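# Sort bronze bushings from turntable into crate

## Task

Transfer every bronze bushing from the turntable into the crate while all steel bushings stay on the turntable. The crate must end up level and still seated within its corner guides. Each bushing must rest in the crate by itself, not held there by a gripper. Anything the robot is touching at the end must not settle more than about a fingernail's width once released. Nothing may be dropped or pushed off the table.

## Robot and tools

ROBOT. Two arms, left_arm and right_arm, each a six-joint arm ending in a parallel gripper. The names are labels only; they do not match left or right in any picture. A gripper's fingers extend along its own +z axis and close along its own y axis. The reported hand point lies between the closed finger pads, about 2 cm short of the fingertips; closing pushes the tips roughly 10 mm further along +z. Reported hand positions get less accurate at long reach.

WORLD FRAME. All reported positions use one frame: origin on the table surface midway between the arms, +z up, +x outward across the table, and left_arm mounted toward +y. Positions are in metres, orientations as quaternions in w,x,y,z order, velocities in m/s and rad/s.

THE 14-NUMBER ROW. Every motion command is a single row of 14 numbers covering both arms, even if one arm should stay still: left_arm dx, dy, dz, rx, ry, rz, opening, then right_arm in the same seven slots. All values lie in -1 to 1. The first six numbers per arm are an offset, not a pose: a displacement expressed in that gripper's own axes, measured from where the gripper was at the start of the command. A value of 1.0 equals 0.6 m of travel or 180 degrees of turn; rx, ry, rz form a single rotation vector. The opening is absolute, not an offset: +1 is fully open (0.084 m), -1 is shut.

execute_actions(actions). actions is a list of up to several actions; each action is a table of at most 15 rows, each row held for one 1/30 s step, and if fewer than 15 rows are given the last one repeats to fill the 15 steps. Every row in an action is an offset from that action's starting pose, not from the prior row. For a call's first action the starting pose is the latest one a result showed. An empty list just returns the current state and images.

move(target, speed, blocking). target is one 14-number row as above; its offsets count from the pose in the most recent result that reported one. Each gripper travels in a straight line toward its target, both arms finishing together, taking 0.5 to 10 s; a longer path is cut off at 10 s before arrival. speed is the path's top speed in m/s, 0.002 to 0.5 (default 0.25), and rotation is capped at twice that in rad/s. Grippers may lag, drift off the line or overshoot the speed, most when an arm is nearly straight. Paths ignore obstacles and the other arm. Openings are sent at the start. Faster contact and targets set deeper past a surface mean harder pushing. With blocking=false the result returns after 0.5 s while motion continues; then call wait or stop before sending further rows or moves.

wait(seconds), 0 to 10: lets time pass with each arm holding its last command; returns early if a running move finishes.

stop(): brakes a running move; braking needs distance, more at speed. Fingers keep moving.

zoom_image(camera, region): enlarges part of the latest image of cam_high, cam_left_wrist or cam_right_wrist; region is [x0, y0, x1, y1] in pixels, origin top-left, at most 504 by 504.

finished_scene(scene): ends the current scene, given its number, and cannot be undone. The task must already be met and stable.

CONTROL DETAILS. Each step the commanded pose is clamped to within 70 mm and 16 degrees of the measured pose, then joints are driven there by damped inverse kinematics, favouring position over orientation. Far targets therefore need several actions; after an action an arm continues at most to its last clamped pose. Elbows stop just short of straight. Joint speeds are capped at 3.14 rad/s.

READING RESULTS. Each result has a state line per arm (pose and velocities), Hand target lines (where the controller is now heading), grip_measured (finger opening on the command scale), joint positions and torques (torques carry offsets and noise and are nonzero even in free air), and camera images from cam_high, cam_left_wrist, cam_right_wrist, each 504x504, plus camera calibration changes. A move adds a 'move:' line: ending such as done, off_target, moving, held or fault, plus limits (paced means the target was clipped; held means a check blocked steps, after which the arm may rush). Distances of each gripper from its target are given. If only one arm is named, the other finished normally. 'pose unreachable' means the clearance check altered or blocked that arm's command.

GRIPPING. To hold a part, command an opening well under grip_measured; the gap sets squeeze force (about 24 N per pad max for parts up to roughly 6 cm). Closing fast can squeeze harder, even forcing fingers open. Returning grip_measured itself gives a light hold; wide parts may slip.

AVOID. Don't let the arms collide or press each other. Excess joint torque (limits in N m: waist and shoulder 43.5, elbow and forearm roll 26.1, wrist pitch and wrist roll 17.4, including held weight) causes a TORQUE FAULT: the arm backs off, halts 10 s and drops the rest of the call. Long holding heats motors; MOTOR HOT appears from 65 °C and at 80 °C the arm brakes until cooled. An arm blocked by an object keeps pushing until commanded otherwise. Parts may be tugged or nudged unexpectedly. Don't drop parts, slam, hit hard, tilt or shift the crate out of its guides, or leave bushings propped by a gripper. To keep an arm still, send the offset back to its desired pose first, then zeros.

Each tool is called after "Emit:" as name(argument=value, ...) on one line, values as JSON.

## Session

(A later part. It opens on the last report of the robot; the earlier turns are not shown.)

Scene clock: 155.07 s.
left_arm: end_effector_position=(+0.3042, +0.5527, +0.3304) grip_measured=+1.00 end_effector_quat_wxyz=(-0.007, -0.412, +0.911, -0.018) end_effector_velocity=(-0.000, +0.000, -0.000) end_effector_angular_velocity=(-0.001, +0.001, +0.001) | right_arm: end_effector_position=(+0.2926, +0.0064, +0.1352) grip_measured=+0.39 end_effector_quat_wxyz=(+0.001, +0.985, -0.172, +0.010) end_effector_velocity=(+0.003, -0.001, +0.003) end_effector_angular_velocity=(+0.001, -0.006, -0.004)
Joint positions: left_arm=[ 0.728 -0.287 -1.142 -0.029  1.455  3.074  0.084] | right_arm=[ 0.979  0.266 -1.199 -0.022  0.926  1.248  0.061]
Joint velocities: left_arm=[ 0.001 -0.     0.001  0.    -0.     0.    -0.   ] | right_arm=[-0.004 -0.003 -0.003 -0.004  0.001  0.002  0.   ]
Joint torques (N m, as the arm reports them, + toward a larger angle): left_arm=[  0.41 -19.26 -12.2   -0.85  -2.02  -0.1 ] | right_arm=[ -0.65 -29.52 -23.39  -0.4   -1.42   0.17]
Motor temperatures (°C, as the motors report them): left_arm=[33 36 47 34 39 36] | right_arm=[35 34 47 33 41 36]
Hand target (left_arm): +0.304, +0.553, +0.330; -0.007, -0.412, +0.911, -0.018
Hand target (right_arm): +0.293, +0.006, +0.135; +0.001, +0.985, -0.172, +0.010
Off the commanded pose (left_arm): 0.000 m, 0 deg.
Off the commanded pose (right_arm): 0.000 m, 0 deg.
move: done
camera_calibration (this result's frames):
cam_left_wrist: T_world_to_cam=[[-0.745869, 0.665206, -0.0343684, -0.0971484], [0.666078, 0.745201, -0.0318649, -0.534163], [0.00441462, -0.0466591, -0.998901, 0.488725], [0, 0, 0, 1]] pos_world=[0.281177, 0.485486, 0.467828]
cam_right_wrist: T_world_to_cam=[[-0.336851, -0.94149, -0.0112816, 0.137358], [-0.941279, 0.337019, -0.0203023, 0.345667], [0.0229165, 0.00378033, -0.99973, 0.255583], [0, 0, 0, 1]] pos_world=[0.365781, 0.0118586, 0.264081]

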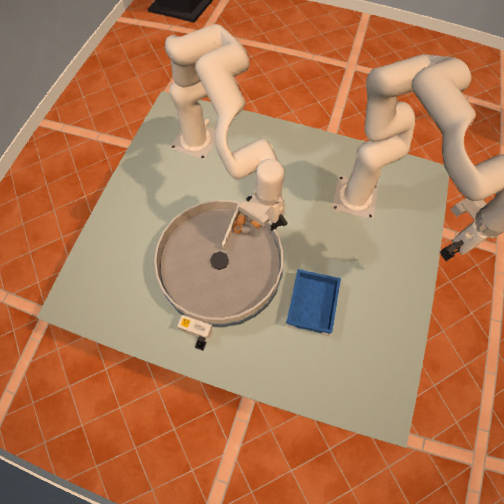

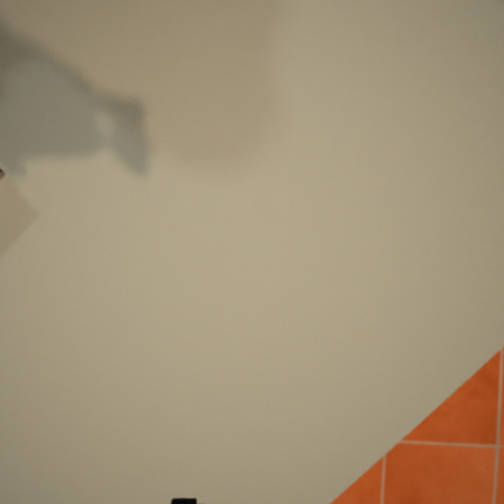

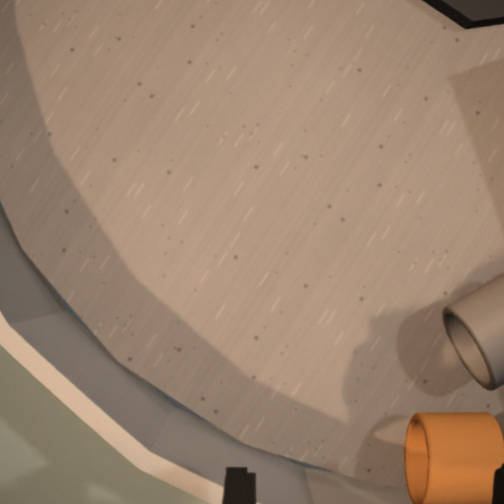

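Emit:
move(target=[0,0,0,0,0,0,1,-0.005,0.062,0.02,0,0,0,-1], speed=0.1)

Emit:
move(target=[0,0,0,0,0,0,1,0,0,0.03,0,0,0,-1], speed=0.04)

Emit:
move(target=[0,0,0,0,0,0,1,0.05,-0.12,0.003,0,0,0,-1], speed=0.06)

Emit:
move(target=[0,0,0,0,0,0,1,0,0.05,-0.03,0,0,0,1], speed=0.15)

Emit:
move(target=[0,0,0,0,0,0,1,0,0.02,0.055,0,0,0,1], speed=0.1)

Emit:
move(target=[0,0,0,0,0,0,1,0,0,0,0,0,0,-1])

Scene clock: 173.93 s.
left_arm: end_effector_position=(+0.3042, +0.5527, +0.3304) grip_measured=+1.00 end_effector_quat_wxyz=(-0.007, -0.412, +0.911, -0.018) end_effector_velocity=(-0.000, +0.000, +0.000) end_effector_angular_velocity=(+0.001, +0.000, +0.001) | right_arm: end_effector_position=(+0.2776, -0.0274, +0.1232) grip_measured=-1.00 end_effector_quat_wxyz=(+0.001, +0.985, -0.172, +0.010) end_effector_velocity=(-0.001, -0.002, -0.001) end_effector_angular_velocity=(+0.001, +0.000, -0.001)
Joint positions: left_arm=[ 0.728 -0.287 -1.142 -0.029  1.455  3.074  0.084] | right_arm=[ 0.959  0.172 -1.035 -0.023  0.854  1.23   0.   ]
Joint velocities: left_arm=[ 0.001 -0.     0.     0.001 -0.    -0.    -0.   ] | right_arm=[-0.001 -0.006  0.01   0.001 -0.005 -0.001  0.   ]
Joint torques (N m, as the arm reports them, + toward a larger angle): left_arm=[  0.35 -18.99 -12.71  -1.31  -2.04   0.27] | right_arm=[ -0.66 -27.17 -22.81  -0.27  -1.3    0.2 ]
Motor temperatures (°C, as the motors report them): left_arm=[33 36 47 34 39 36] | right_arm=[35 35 47 33 41 36]
Hand target (left_arm): +0.304, +0.553, +0.330; -0.007, -0.412, +0.911, -0.018
Hand target (right_arm): +0.277, -0.028, +0.123; +0.001, +0.985, -0.172, +0.010
Off the commanded pose (left_arm): 0.000 m, 0 deg.
Off the commanded pose (right_arm): 0.000 m, 0 deg.
move: done
camera_calibration (this result's frames):
cam_left_wrist: T_world_to_cam=[[-0.745869, 0.665206, -0.0343684, -0.0971484], [0.666078, 0.745201, -0.0318648, -0.534163], [0.00441469, -0.046659, -0.998901, 0.488725], [0, 0, 0, 1]] pos_world=[0.281177, 0.485486, 0.467828]
cam_right_wrist: T_world_to_cam=[[-0.336765, -0.941519, -0.0114418, 0.100288], [-0.941307, 0.336936, -0.0203822, 0.342696], [0.0230454, 0.0039062, -0.999727, 0.244055], [0, 0, 0, 1]] pos_world=[0.350731, -0.0219973, 0.25212]

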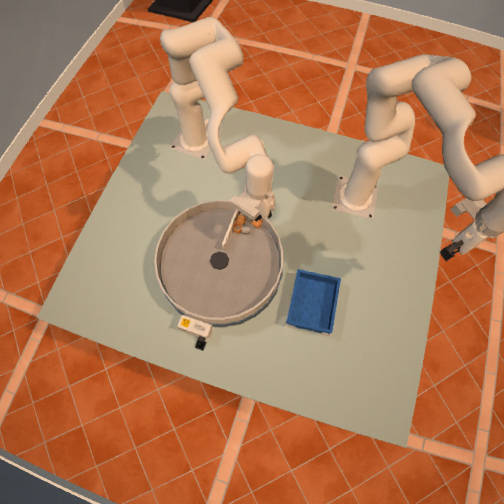

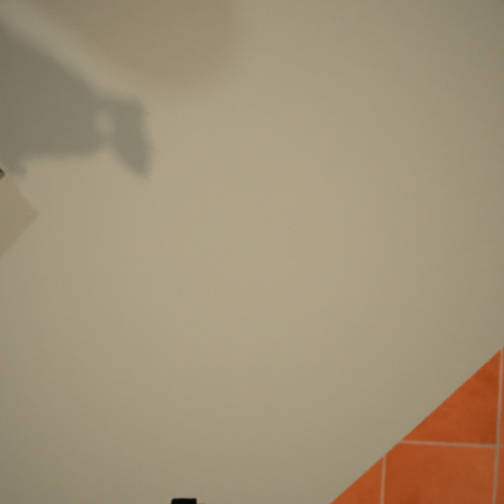

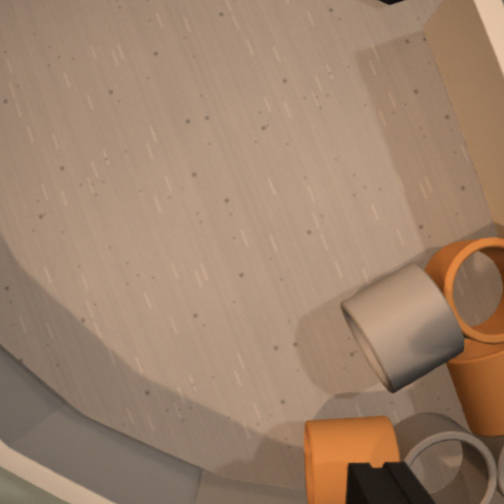

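Scene clock: 174.70 s.
left_arm: end_effector_position=(+0.3042, +0.5527, +0.3304) grip_measured=+1.00 end_effector_quat_wxyz=(-0.007, -0.412, +0.911, -0.018) end_effector_velocity=(-0.000, -0.000, -0.000) end_effector_angular_velocity=(-0.000, +0.001, +0.000) | right_arm: end_effector_position=(+0.2783, -0.0270, +0.1063) grip_measured=-1.00 end_effector_quat_wxyz=(-0.000, +0.985, -0.172, +0.010) end_effector_velocity=(+0.001, +0.001, -0.000) end_effector_angular_velocity=(+0.003, -0.005, +0.003)
Joint positions: left_arm=[ 0.728 -0.287 -1.142 -0.029  1.455  3.074  0.084] | right_arm=[ 0.958  0.202 -1.019 -0.024  0.806  1.23   0.   ]
Joint velocities: left_arm=[ 0.    -0.     0.001  0.     0.    -0.    -0.   ] | right_arm=[-0.     0.002  0.    -0.002 -0.007 -0.002  0.   ]
Joint torques (N m, as the arm reports them, + toward a larger angle): left_arm=[  0.08 -19.51 -12.47  -1.44  -1.92   0.3 ] | right_arm=[ -0.57 -25.08 -20.21  -0.29  -1.34   0.18]
Motor temperatures (°C, as the motors report them): left_arm=[33 36 47 34 39 36] | right_arm=[35 35 47 33 41 36]
Hand target (left_arm): +0.304, +0.553, +0.330; -0.007, -0.412, +0.911, -0.018
Hand target (right_arm): +0.278, -0.028, +0.105; +0.001, +0.985, -0.172, +0.010
Off the commanded pose (left_arm): 0.000 m, 0 deg.
Off the commanded pose (right_arm): 0.001 m, 0 deg.
move: done
camera_calibration (this result's frames):
cam_left_wrist: T_world_to_cam=[[-0.745869, 0.665206, -0.0343684, -0.0971484], [0.666079, 0.745201, -0.0318647, -0.534163], [0.00441473, -0.0466589, -0.998901, 0.488725], [0, 0, 0, 1]] pos_world=[0.281177, 0.485486, 0.467828]
cam_right_wrist: T_world_to_cam=[[-0.336695, -0.941518, -0.0134027, 0.100869], [-0.941298, 0.336916, -0.0210853, 0.342934], [0.0243678, 0.0055166, -0.999688, 0.226802], [0, 0, 0, 1]] pos_world=[0.351239, -0.0218212, 0.235314]

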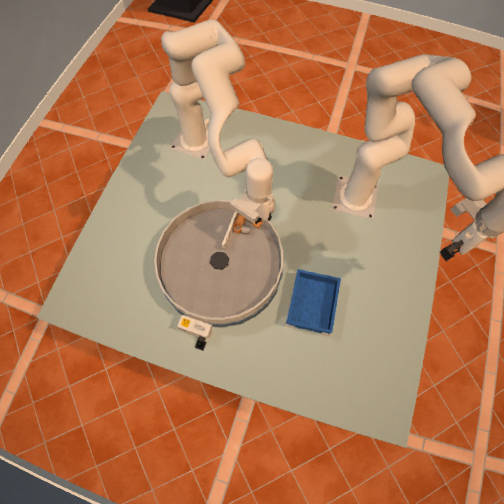

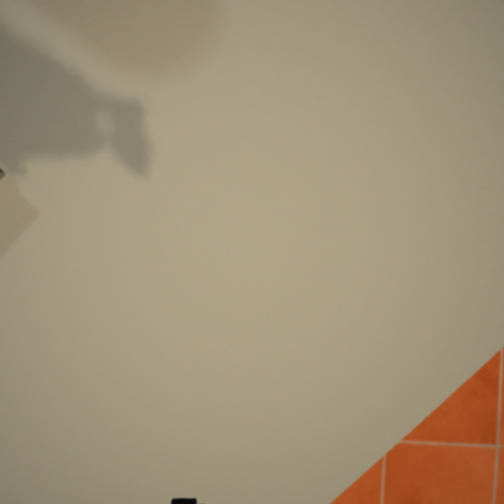

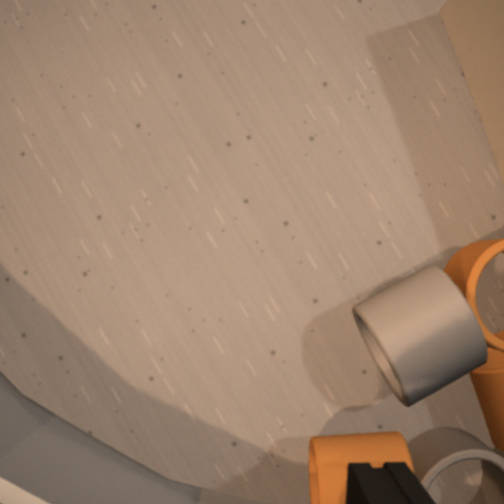

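Scene clock: 176.50 s.
left_arm: end_effector_position=(+0.3042, +0.5527, +0.3304) grip_measured=+1.00 end_effector_quat_wxyz=(-0.007, -0.412, +0.911, -0.018) end_effector_velocity=(+0.000, -0.000, +0.000) end_effector_angular_velocity=(+0.001, -0.000, -0.001) | right_arm: end_effector_position=(+0.3307, +0.0306, +0.1051) grip_measured=-1.00 end_effector_quat_wxyz=(+0.000, +0.985, -0.172, +0.010) end_effector_velocity=(+0.000, +0.000, -0.000) end_effector_angular_velocity=(-0.001, +0.001, -0.001)
Joint positions: left_arm=[ 0.728 -0.287 -1.142 -0.029  1.455  3.074  0.084] | right_arm=[ 0.953  0.444 -1.366 -0.022  0.912  1.223  0.   ]
Joint velocities: left_arm=[-0.001 -0.    -0.001  0.     0.    -0.     0.   ] | right_arm=[-0.     0.002 -0.003  0.     0.002  0.     0.   ]
Joint torques (N m, as the arm reports them, + toward a larger angle): left_arm=[  0.25 -18.45 -12.35  -1.65  -2.32  -0.06] | right_arm=[ -1.03 -33.5  -23.29  -0.38  -1.55   0.11]
Motor temperatures (°C, as the motors report them): left_arm=[33 36 47 34 39 36] | right_arm=[35 35 47 33 41 36]
Hand target (left_arm): +0.304, +0.553, +0.330; -0.007, -0.412, +0.911, -0.018
Hand target (right_arm): +0.331, +0.031, +0.105; -0.000, +0.985, -0.172, +0.010
Off the commanded pose (left_arm): 0.000 m, 0 deg.
Off the commanded pose (right_arm): 0.000 m, 0 deg.
move: done
camera_calibration (this result's frames):
cam_left_wrist: T_world_to_cam=[[-0.745869, 0.665206, -0.0343683, -0.0971484], [0.666079, 0.745201, -0.0318645, -0.534163], [0.00441483, -0.0466588, -0.998901, 0.488725], [0, 0, 0, 1]] pos_world=[0.281177, 0.485486, 0.467828]
cam_right_wrist: T_world_to_cam=[[-0.336712, -0.94152, -0.0128493, 0.172717], [-0.941301, 0.336919, -0.0209295, 0.372782], [0.0240347, 0.00504789, -0.999698, 0.224152], [0, 0, 0, 1]] pos_world=[0.403669, 0.0358877, 0.234106]

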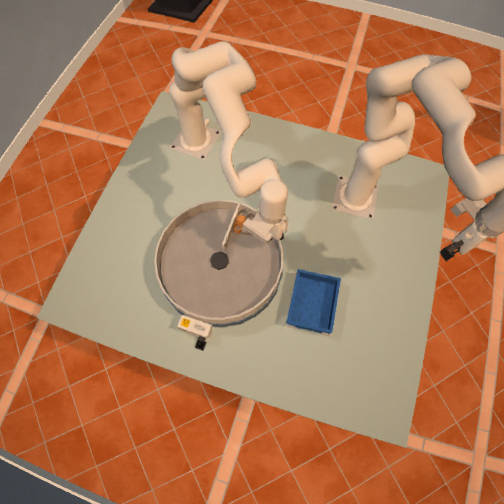

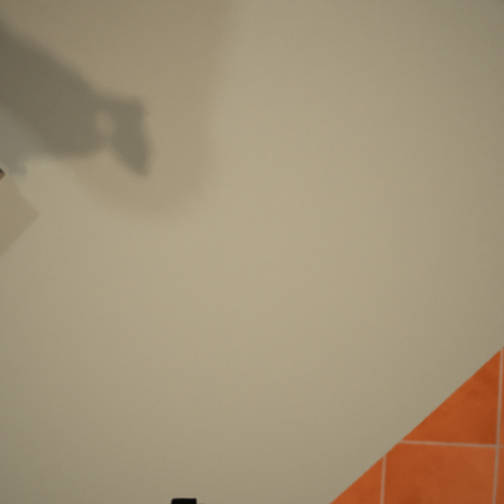

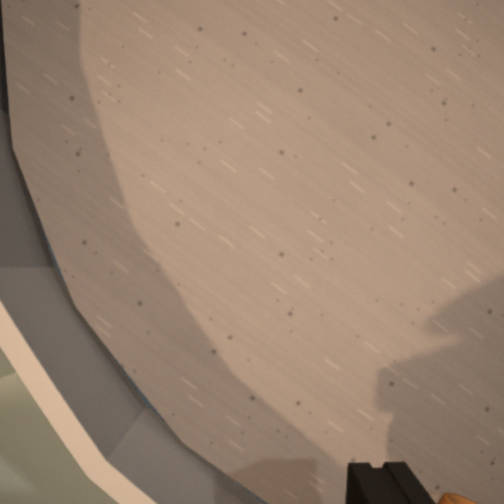

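Scene clock: 177.37 s.
left_arm: end_effector_position=(+0.3042, +0.5527, +0.3304) grip_measured=+1.00 end_effector_quat_wxyz=(-0.007, -0.412, +0.911, -0.018) end_effector_velocity=(-0.000, +0.000, -0.000) end_effector_angular_velocity=(+0.000, +0.001, +0.000) | right_arm: end_effector_position=(+0.3202, +0.0025, +0.1227) grip_measured=+1.00 end_effector_quat_wxyz=(+0.000, +0.985, -0.172, +0.010) end_effector_velocity=(+0.000, -0.001, +0.001) end_effector_angular_velocity=(+0.001, -0.003, +0.002)
Joint positions: left_arm=[ 0.728 -0.287 -1.142 -0.029  1.455  3.074  0.084] | right_arm=[ 0.934  0.329 -1.25  -0.022  0.911  1.203  0.084]
Joint velocities: left_arm=[ 0.  0.  0.  0.  0.  0. -0.] | right_arm=[-0.001 -0.004  0.002 -0.002 -0.    -0.002 -0.   ]
Joint torques (N m, as the arm reports them, + toward a larger angle): left_arm=[  0.17 -19.28 -12.32  -1.47  -1.97   0.16] | right_arm=[ -0.71 -30.93 -23.32  -0.32  -1.33   0.2 ]
Motor temperatures (°C, as the motors report them): left_arm=[33 36 47 34 39 36] | right_arm=[35 35 47 33 41 36]
Hand target (left_arm): +0.304, +0.553, +0.330; -0.007, -0.412, +0.911, -0.018
Hand target (right_arm): +0.320, +0.002, +0.123; +0.000, +0.985, -0.172, +0.010
Off the commanded pose (left_arm): 0.000 m, 0 deg.
Off the commanded pose (right_arm): 0.000 m, 0 deg.
move: done
camera_calibration (this result's frames):
cam_left_wrist: T_world_to_cam=[[-0.745868, 0.665206, -0.0343683, -0.0971486], [0.666079, 0.7452, -0.0318642, -0.534163], [0.00441501, -0.0466585, -0.998901, 0.488725], [0, 0, 0, 1]] pos_world=[0.281177, 0.485486, 0.467828]
cam_right_wrist: T_world_to_cam=[[-0.336636, -0.941553, -0.0123992, 0.142827], [-0.941335, 0.336832, -0.0207884, 0.372753], [0.0237499, 0.00467371, -0.999707, 0.242238], [0, 0, 0, 1]] pos_world=[0.393214, 0.00779161, 0.251687]

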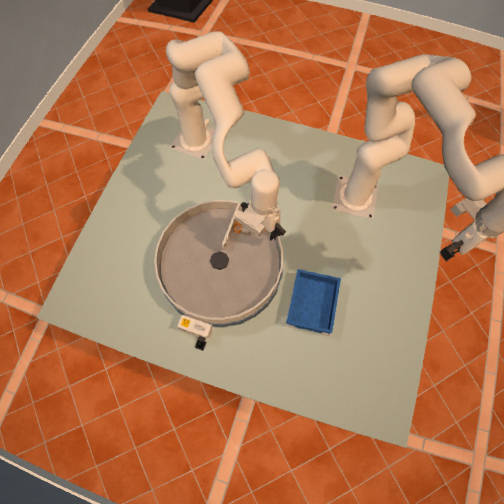

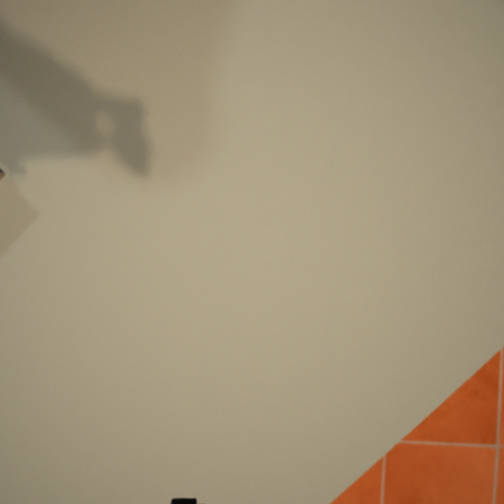

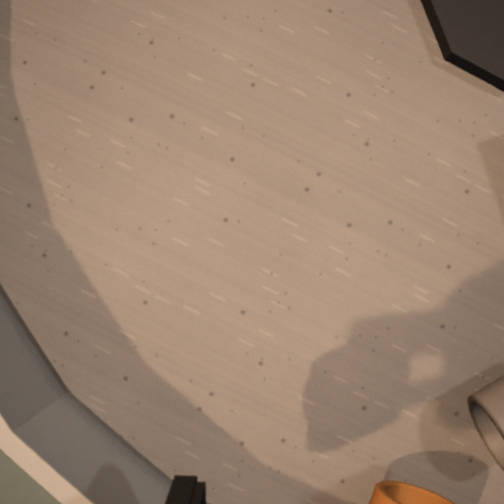

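Scene clock: 178.17 s.
left_arm: end_effector_position=(+0.3042, +0.5527, +0.3304) grip_measured=+1.00 end_effector_quat_wxyz=(-0.007, -0.412, +0.911, -0.018) end_effector_velocity=(-0.000, -0.000, -0.000) end_effector_angular_velocity=(+0.000, +0.001, +0.000) | right_arm: end_effector_position=(+0.3196, -0.0065, +0.0954) grip_measured=+1.00 end_effector_quat_wxyz=(-0.005, +0.985, -0.172, +0.013) end_effector_velocity=(-0.003, +0.007, -0.001) end_effector_angular_velocity=(+0.013, -0.003, +0.005)
Joint positions: left_arm=[ 0.728 -0.287 -1.142 -0.029  1.455  3.074  0.084] | right_arm=[ 0.924  0.342 -1.178 -0.024  0.814  1.196  0.084]
Joint velocities: left_arm=[-0.    -0.     0.001  0.001 -0.    -0.    -0.   ] | right_arm=[ 0.011  0.004  0.002  0.008 -0.017  0.     0.   ]
Joint torques (N m, as the arm reports them, + toward a larger angle): left_arm=[ -0.28 -18.96 -12.4   -1.24  -2.14   0.16] | right_arm=[  0.89 -12.32  -7.65   1.09  -0.9    0.33]
Motor temperatures (°C, as the motors report them): left_arm=[33 36 47 34 39 36] | right_arm=[35 35 47 33 41 36]
Hand target (left_arm): +0.304, +0.553, +0.330; -0.007, -0.412, +0.911, -0.018
Hand target (right_arm): +0.317, -0.009, +0.090; +0.000, +0.985, -0.171, +0.010
Off the commanded pose (left_arm): 0.000 m, 0 deg.
Off the commanded pose (right_arm): 0.007 m, 1 deg.
move: off_target (right_arm)
camera_calibration (this result's frames):
cam_left_wrist: T_world_to_cam=[[-0.745868, 0.665206, -0.0343683, -0.0971486], [0.666079, 0.7452, -0.0318642, -0.534163], [0.00441498, -0.0466585, -0.998901, 0.488725], [0, 0, 0, 1]] pos_world=[0.281177, 0.485486, 0.467828]
cam_right_wrist: T_world_to_cam=[[-0.3366, -0.941349, -0.0237246, 0.134899], [-0.941085, 0.337163, -0.0260826, 0.375143], [0.0325519, 0.0135475, -0.999378, 0.212238], [0, 0, 0, 1]] pos_world=[0.39154, -0.00237229, 0.225091]

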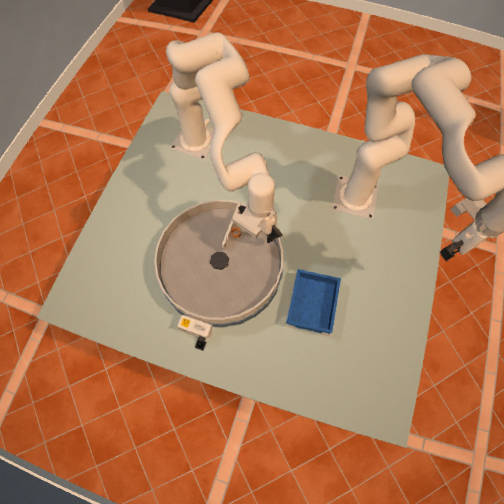

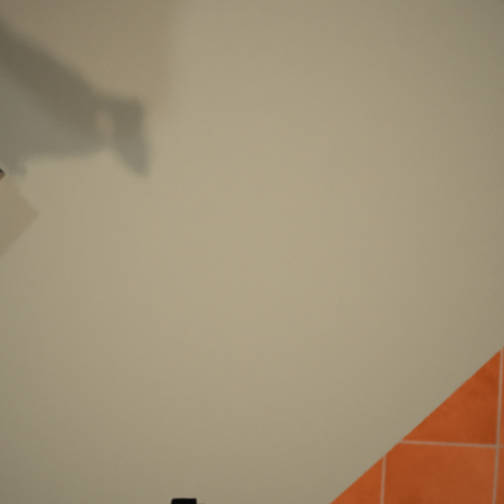

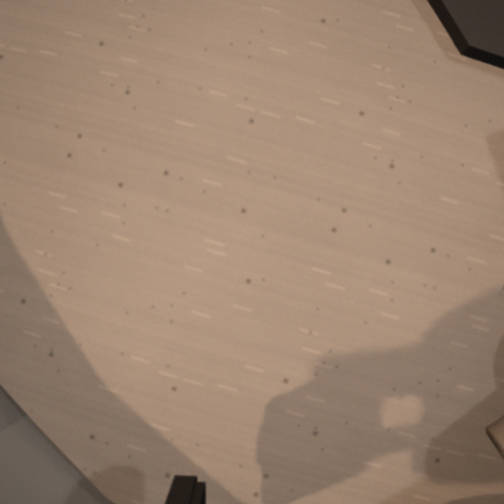

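Scene clock: 178.93 s.
left_arm: end_effector_position=(+0.3042, +0.5527, +0.3304) grip_measured=+1.00 end_effector_quat_wxyz=(-0.007, -0.412, +0.911, -0.018) end_effector_velocity=(-0.000, -0.001, -0.001) end_effector_angular_velocity=(-0.001, +0.002, -0.002) | right_arm: end_effector_position=(+0.3193, -0.0069, +0.0948) grip_measured=-1.00 end_effector_quat_wxyz=(-0.004, +0.985, -0.172, +0.013) end_effector_velocity=(+0.002, +0.003, +0.004) end_effector_angular_velocity=(+0.010, -0.007, -0.002)
Joint positions: left_arm=[ 0.728 -0.287 -1.142 -0.029  1.455  3.074  0.084] | right_arm=[ 0.924  0.343 -1.178 -0.024  0.814  1.196  0.   ]
Joint velocities: left_arm=[-0.001  0.     0.001  0.     0.001  0.001  0.   ] | right_arm=[ 0.    -0.004 -0.004  0.002 -0.003  0.001  0.   ]
Joint torques (N m, as the arm reports them, + toward a larger angle): left_arm=[  0.24 -18.71 -12.15  -1.35  -2.32   0.21] | right_arm=[ -0.83 -30.67 -22.45  -0.3   -1.2    0.22]
Motor temperatures (°C, as the motors report them): left_arm=[33 36 47 34 39 36] | right_arm=[35 35 47 33 41 36]
Hand target (left_arm): +0.304, +0.553, +0.330; -0.007, -0.412, +0.911, -0.018
Hand target (right_arm): +0.320, -0.007, +0.095; -0.005, +0.985, -0.172, +0.013
Off the commanded pose (left_arm): 0.000 m, 0 deg.
Off the commanded pose (right_arm): 0.001 m, 0 deg.
move: done
camera_calibration (this result's frames):
cam_left_wrist: T_world_to_cam=[[-0.745868, 0.665206, -0.0343683, -0.0971486], [0.666079, 0.7452, -0.0318641, -0.534163], [0.00441508, -0.0466584, -0.998901, 0.488725], [0, 0, 0, 1]] pos_world=[0.281177, 0.485486, 0.467828]
cam_right_wrist: T_world_to_cam=[[-0.336678, -0.941356, -0.022286, 0.134352], [-0.941093, 0.337187, -0.0254736, 0.374915], [0.0314943, 0.0123968, -0.999427, 0.211935], [0, 0, 0, 1]] pos_world=[0.391388, -0.00257062, 0.224358]

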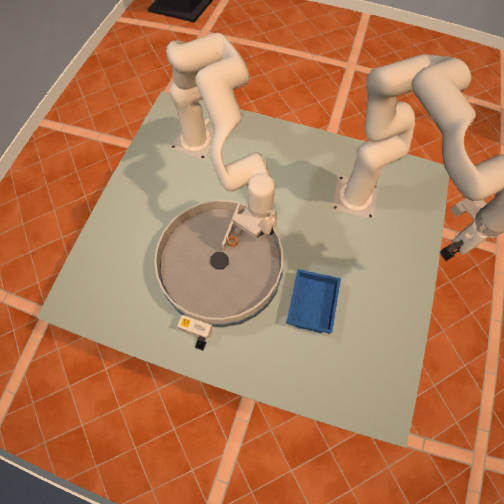

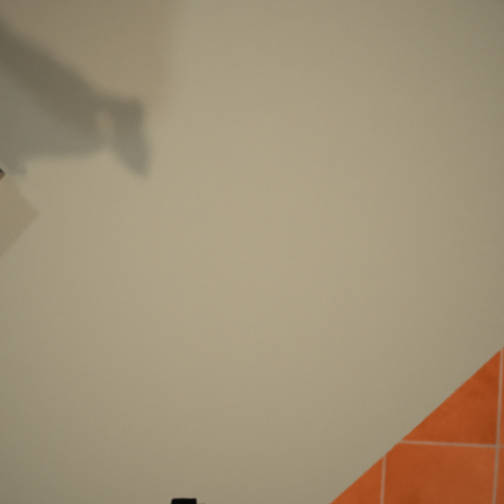

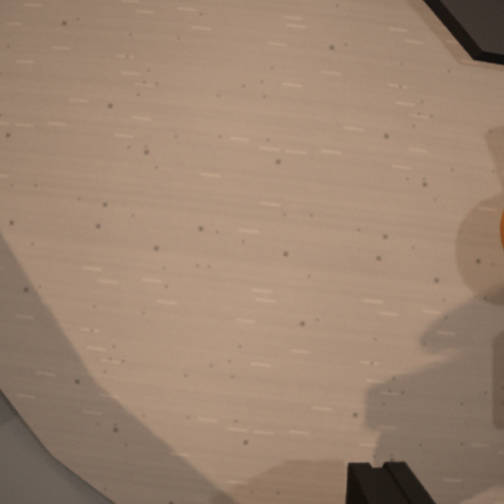

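Emit:
move(target=[0,0,0,0,0,0,1,-0.13,0.06,-0.29,-0.007,-0.008,0,0.1])

Scene clock: 186.73 s.
left_arm: end_effector_position=(+0.3042, +0.5527, +0.3304) grip_measured=+1.00 end_effector_quat_wxyz=(-0.007, -0.412, +0.911, -0.018) end_effector_velocity=(-0.000, -0.000, +0.000) end_effector_angular_velocity=(-0.000, +0.000, -0.001) | right_arm: end_effector_position=(+0.2295, -0.0153, +0.2653) grip_measured=+0.09 end_effector_quat_wxyz=(+0.005, +0.985, -0.172, -0.002) end_effector_velocity=(-0.000, +0.002, +0.007) end_effector_angular_velocity=(+0.009, -0.006, -0.001)
Joint positions: left_arm=[ 0.728 -0.287 -1.142 -0.029  1.455  3.074  0.084] | right_arm=[ 1.047 -0.021 -1.228 -0.002  1.259  1.305  0.048]
Joint velocities: left_arm=[-0.     0.    -0.     0.     0.     0.001 -0.   ] | right_arm=[ 0.002 -0.007 -0.009  0.     0.006  0.003  0.   ]
Joint torques (N m, as the arm reports them, + toward a larger angle): left_arm=[  0.43 -18.56 -12.21  -1.46  -1.99  -0.11] | right_arm=[ -0.48 -23.74 -24.71  -0.42  -1.46   0.32]
Motor temperatures (°C, as the motors report them): left_arm=[33 36 47 34 39 36] | right_arm=[35 35 47 33 41 36]
Hand target (left_arm): +0.304, +0.553, +0.330; -0.007, -0.412, +0.911, -0.018
Hand target (right_arm): +0.229, -0.015, +0.266; +0.004, +0.985, -0.172, -0.001
Off the commanded pose (left_arm): 0.000 m, 0 deg.
Off the commanded pose (right_arm): 0.001 m, 0 deg.
move: done
camera_calibration (this result's frames):
cam_left_wrist: T_world_to_cam=[[-0.745868, 0.665206, -0.0343682, -0.0971488], [0.666079, 0.7452, -0.0318641, -0.534163], [0.00441502, -0.0466584, -0.998901, 0.488725], [0, 0, 0, 1]] pos_world=[0.281177, 0.485486, 0.467828]
cam_right_wrist: T_world_to_cam=[[-0.337707, -0.94125, 0.00128411, 0.0939668], [-0.941251, 0.337707, 0.0000804869, 0.29086], [-0.000509413, -0.00118149, -0.999999, 0.392561], [0, 0, 0, 1]] pos_world=[0.305706, -0.00931561, 0.392416]

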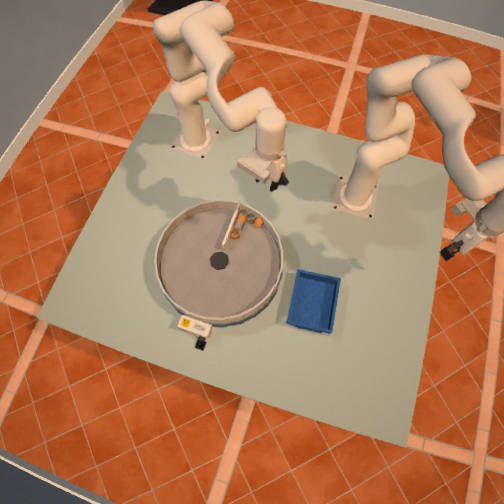

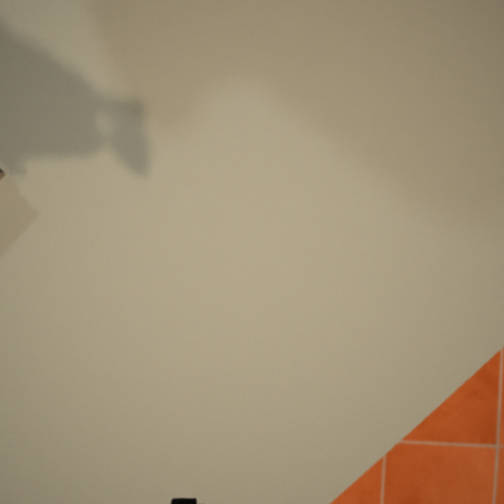

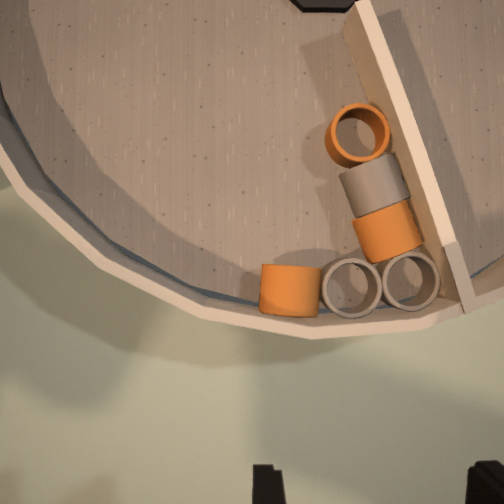

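Emit:
move(target=[0,0,0,0,0,0,1,0.078,-0.027,0.22,0,0,0,0.1])

Emit:
move(target=[0,0,0,0,0,0,1,0,0,0.07,0,0,0,0.1], speed=0.04)

Emit:
move(target=[0,0,0,0,0,0,1,0,0,0,0,0,0,-1])

Scene clock: 195.80 s.
left_arm: end_effector_position=(+0.3042, +0.5527, +0.3304) grip_measured=+1.00 end_effector_quat_wxyz=(-0.007, -0.412, +0.911, -0.018) end_effector_velocity=(-0.000, -0.000, -0.001) end_effector_angular_velocity=(-0.001, +0.002, +0.000) | right_arm: end_effector_position=(+0.2782, -0.0170, +0.1339) grip_measured=+0.09 end_effector_quat_wxyz=(+0.005, +0.985, -0.172, -0.001) end_effector_velocity=(-0.000, -0.001, -0.004) end_effector_angular_velocity=(-0.004, +0.005, -0.001)
Joint positions: left_arm=[ 0.728 -0.287 -1.142 -0.029  1.455  3.074  0.084] | right_arm=[ 0.966  0.194 -1.101 -0.003  0.917  1.224  0.048]
Joint velocities: left_arm=[ 0.    -0.     0.003  0.    -0.     0.     0.   ] | right_arm=[-0.001  0.007  0.002  0.001 -0.003 -0.001  0.   ]
Joint torques (N m, as the arm reports them, + toward a larger angle): left_arm=[  0.27 -18.6  -11.82  -1.51  -2.19   0.29] | right_arm=[ -0.93 -27.39 -23.2   -0.35  -1.37   0.2 ]
Motor temperatures (°C, as the motors report them): left_arm=[33 36 48 34 39 36] | right_arm=[35 35 48 33 41 36]
Hand target (left_arm): +0.304, +0.553, +0.330; -0.007, -0.412, +0.911, -0.018
Hand target (right_arm): +0.278, -0.017, +0.133; +0.005, +0.985, -0.172, -0.002
Off the commanded pose (left_arm): 0.000 m, 0 deg.
Off the commanded pose (right_arm): 0.001 m, 0 deg.
move: done
camera_calibration (this result's frames):
cam_left_wrist: T_world_to_cam=[[-0.745868, 0.665206, -0.0343682, -0.0971488], [0.666079, 0.7452, -0.0318642, -0.534163], [0.00441494, -0.0466584, -0.998901, 0.488725], [0, 0, 0, 1]] pos_world=[0.281177, 0.485486, 0.467828]
cam_right_wrist: T_world_to_cam=[[-0.337342, -0.941382, 0.000103543, 0.109031], [-0.941382, 0.337342, -0.000408946, 0.337302], [0.000350045, -0.000235428, -1, 0.260938], [0, 0, 0, 1]] pos_world=[0.354219, -0.0110848, 0.261064]

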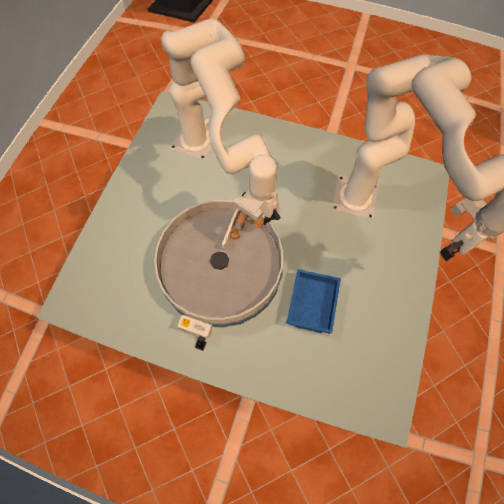

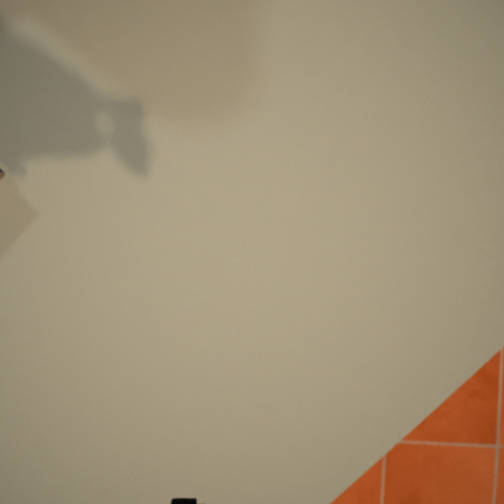

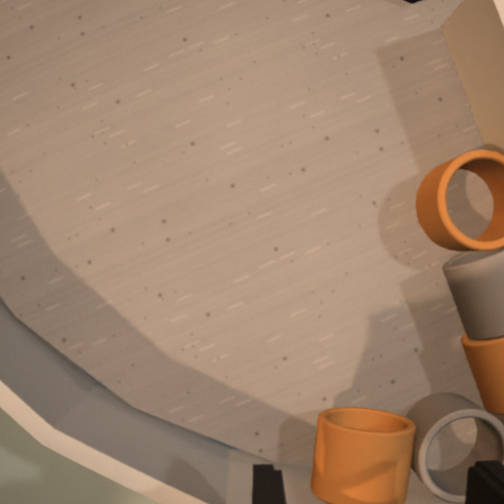

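Scene clock: 197.10 s.
left_arm: end_effector_position=(+0.3042, +0.5527, +0.3304) grip_measured=+1.00 end_effector_quat_wxyz=(-0.007, -0.412, +0.911, -0.018) end_effector_velocity=(+0.001, -0.000, +0.001) end_effector_angular_velocity=(+0.001, -0.001, -0.002) | right_arm: end_effector_position=(+0.2849, -0.0088, +0.1130) grip_measured=+0.09 end_effector_quat_wxyz=(-0.014, +0.985, -0.172, +0.010) end_effector_velocity=(+0.001, +0.000, -0.000) end_effector_angular_velocity=(+0.002, -0.004, -0.001)
Joint positions: left_arm=[ 0.728 -0.287 -1.142 -0.029  1.455  3.074  0.084] | right_arm=[ 0.966  0.231 -1.074 -0.003  0.808  1.224  0.048]
Joint velocities: left_arm=[-0.002 -0.    -0.001 -0.    -0.    -0.    -0.   ] | right_arm=[-0.    -0.001  0.003 -0.002 -0.006  0.002 -0.   ]
Joint torques (N m, as the arm reports them, + toward a larger angle): left_arm=[  0.41 -18.41 -12.47  -0.92  -2.07   0.09] | right_arm=[-1.54 11.73  4.19 -1.25 -0.68  0.62]
Motor temperatures (°C, as the motors report them): left_arm=[33 36 48 34 39 36] | right_arm=[35 35 48 33 41 36]
Hand target (left_arm): +0.304, +0.553, +0.330; -0.007, -0.412, +0.911, -0.018
Hand target (right_arm): +0.278, -0.018, +0.093; +0.005, +0.985, -0.172, -0.001
Off the commanded pose (left_arm): 0.000 m, 0 deg.
Off the commanded pose (right_arm): 0.024 m, 3 deg.
move: off_target (right_arm)
camera_calibration (this result's frames):
cam_left_wrist: T_world_to_cam=[[-0.745868, 0.665206, -0.0343683, -0.0971488], [0.666079, 0.7452, -0.0318644, -0.534163], [0.00441485, -0.0466586, -0.998901, 0.488725], [0, 0, 0, 1]] pos_world=[0.281177, 0.485486, 0.467828]
cam_right_wrist: T_world_to_cam=[[-0.336529, -0.94077, -0.0412392, 0.123442], [-0.941246, 0.337373, -0.0153523, 0.342532], [0.028356, 0.0336497, -0.999031, 0.23227], [0, 0, 0, 1]] pos_world=[0.357362, -0.00724676, 0.242394]

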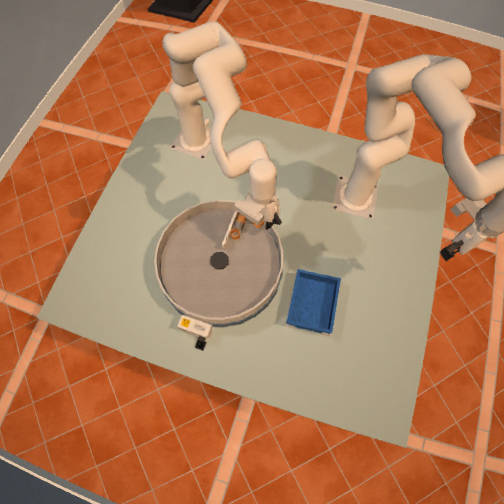

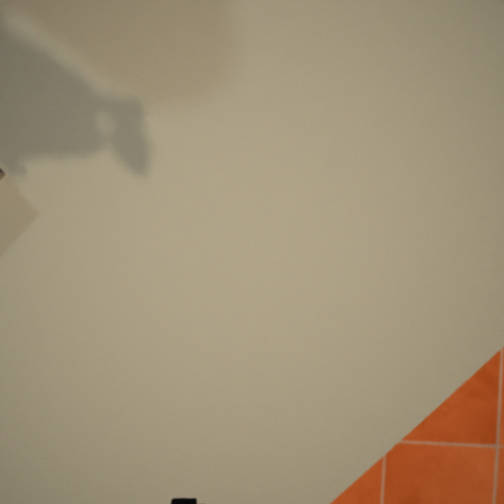

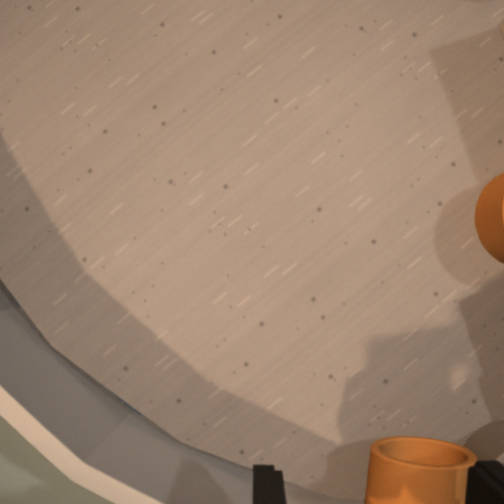

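Scene clock: 197.70 s.
left_arm: end_effector_position=(+0.3042, +0.5527, +0.3304) grip_measured=+1.00 end_effector_quat_wxyz=(-0.007, -0.412, +0.911, -0.018) end_effector_velocity=(+0.000, +0.000, +0.000) end_effector_angular_velocity=(+0.000, -0.001, -0.000) | right_arm: end_effector_position=(+0.2840, -0.0140, +0.1072) grip_measured=-1.00 end_effector_quat_wxyz=(-0.007, +0.985, -0.173, +0.007) end_effector_velocity=(-0.000, +0.004, +0.005) end_effector_angular_velocity=(+0.009, -0.004, -0.000)
Joint positions: left_arm=[ 0.728 -0.287 -1.142 -0.029  1.455  3.074  0.084] | right_arm=[ 0.961  0.236 -1.067 -0.006  0.811  1.224  0.   ]
Joint velocities: left_arm=[ 0.    -0.    -0.001 -0.001 -0.     0.001 -0.   ] | right_arm=[ 0.004 -0.006 -0.004  0.004  0.001  0.001  0.   ]
Joint torques (N m, as the arm reports them, + toward a larger angle): left_arm=[ -0.06 -18.79 -12.78  -1.4   -2.15   0.08] | right_arm=[ 12.85 -32.82 -25.11   4.58  -1.17   0.23]
Motor temperatures (°C, as the motors report them): left_arm=[33 36 48 34 39 36] | right_arm=[35 35 47 33 41 36]
Hand target (left_arm): +0.304, +0.553, +0.330; -0.007, -0.412, +0.911, -0.018
Hand target (right_arm): +0.285, -0.009, +0.113; -0.014, +0.985, -0.172, +0.010
Off the commanded pose (left_arm): 0.000 m, 0 deg.
Off the commanded pose (right_arm): 0.008 m, 1 deg.
move: off_target (right_arm)
camera_calibration (this result's frames):
cam_left_wrist: T_world_to_cam=[[-0.745868, 0.665206, -0.0343682, -0.0971488], [0.666079, 0.7452, -0.0318643, -0.534163], [0.00441488, -0.0466585, -0.998901, 0.488725], [0, 0, 0, 1]] pos_world=[0.281177, 0.485486, 0.467828]
cam_right_wrist: T_world_to_cam=[[-0.339636, -0.940195, -0.0260707, 0.117281], [-0.940347, 0.340016, -0.0117007, 0.342771], [0.0198654, 0.0205415, -0.999592, 0.228936], [0, 0, 0, 1]] pos_world=[0.357608, -0.0109829, 0.23591]

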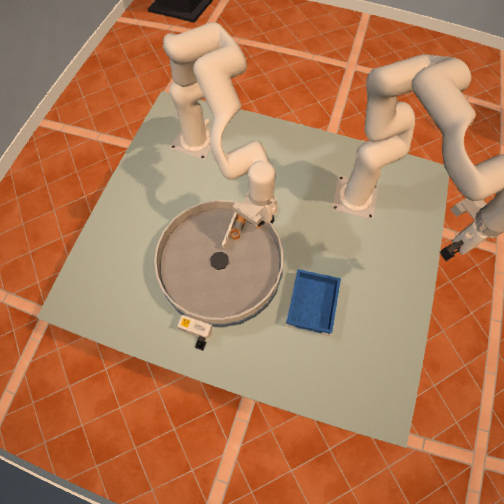

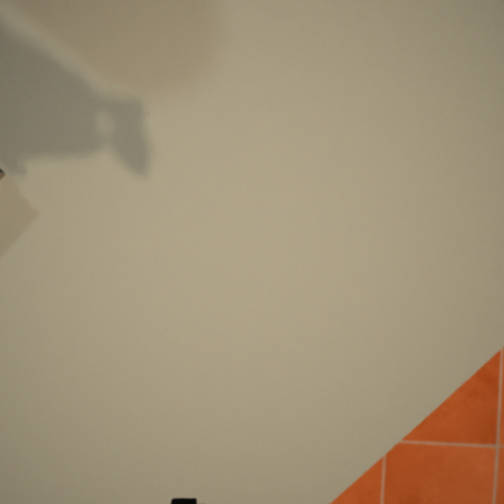

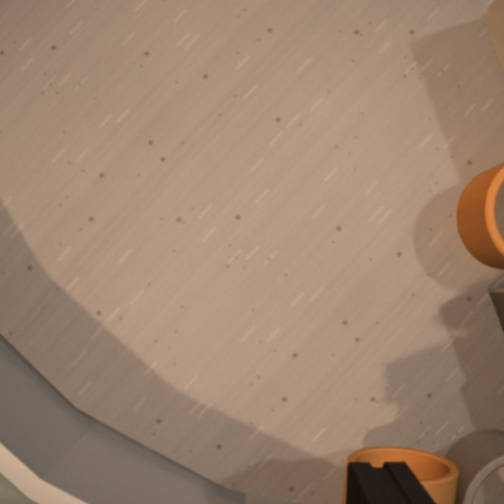

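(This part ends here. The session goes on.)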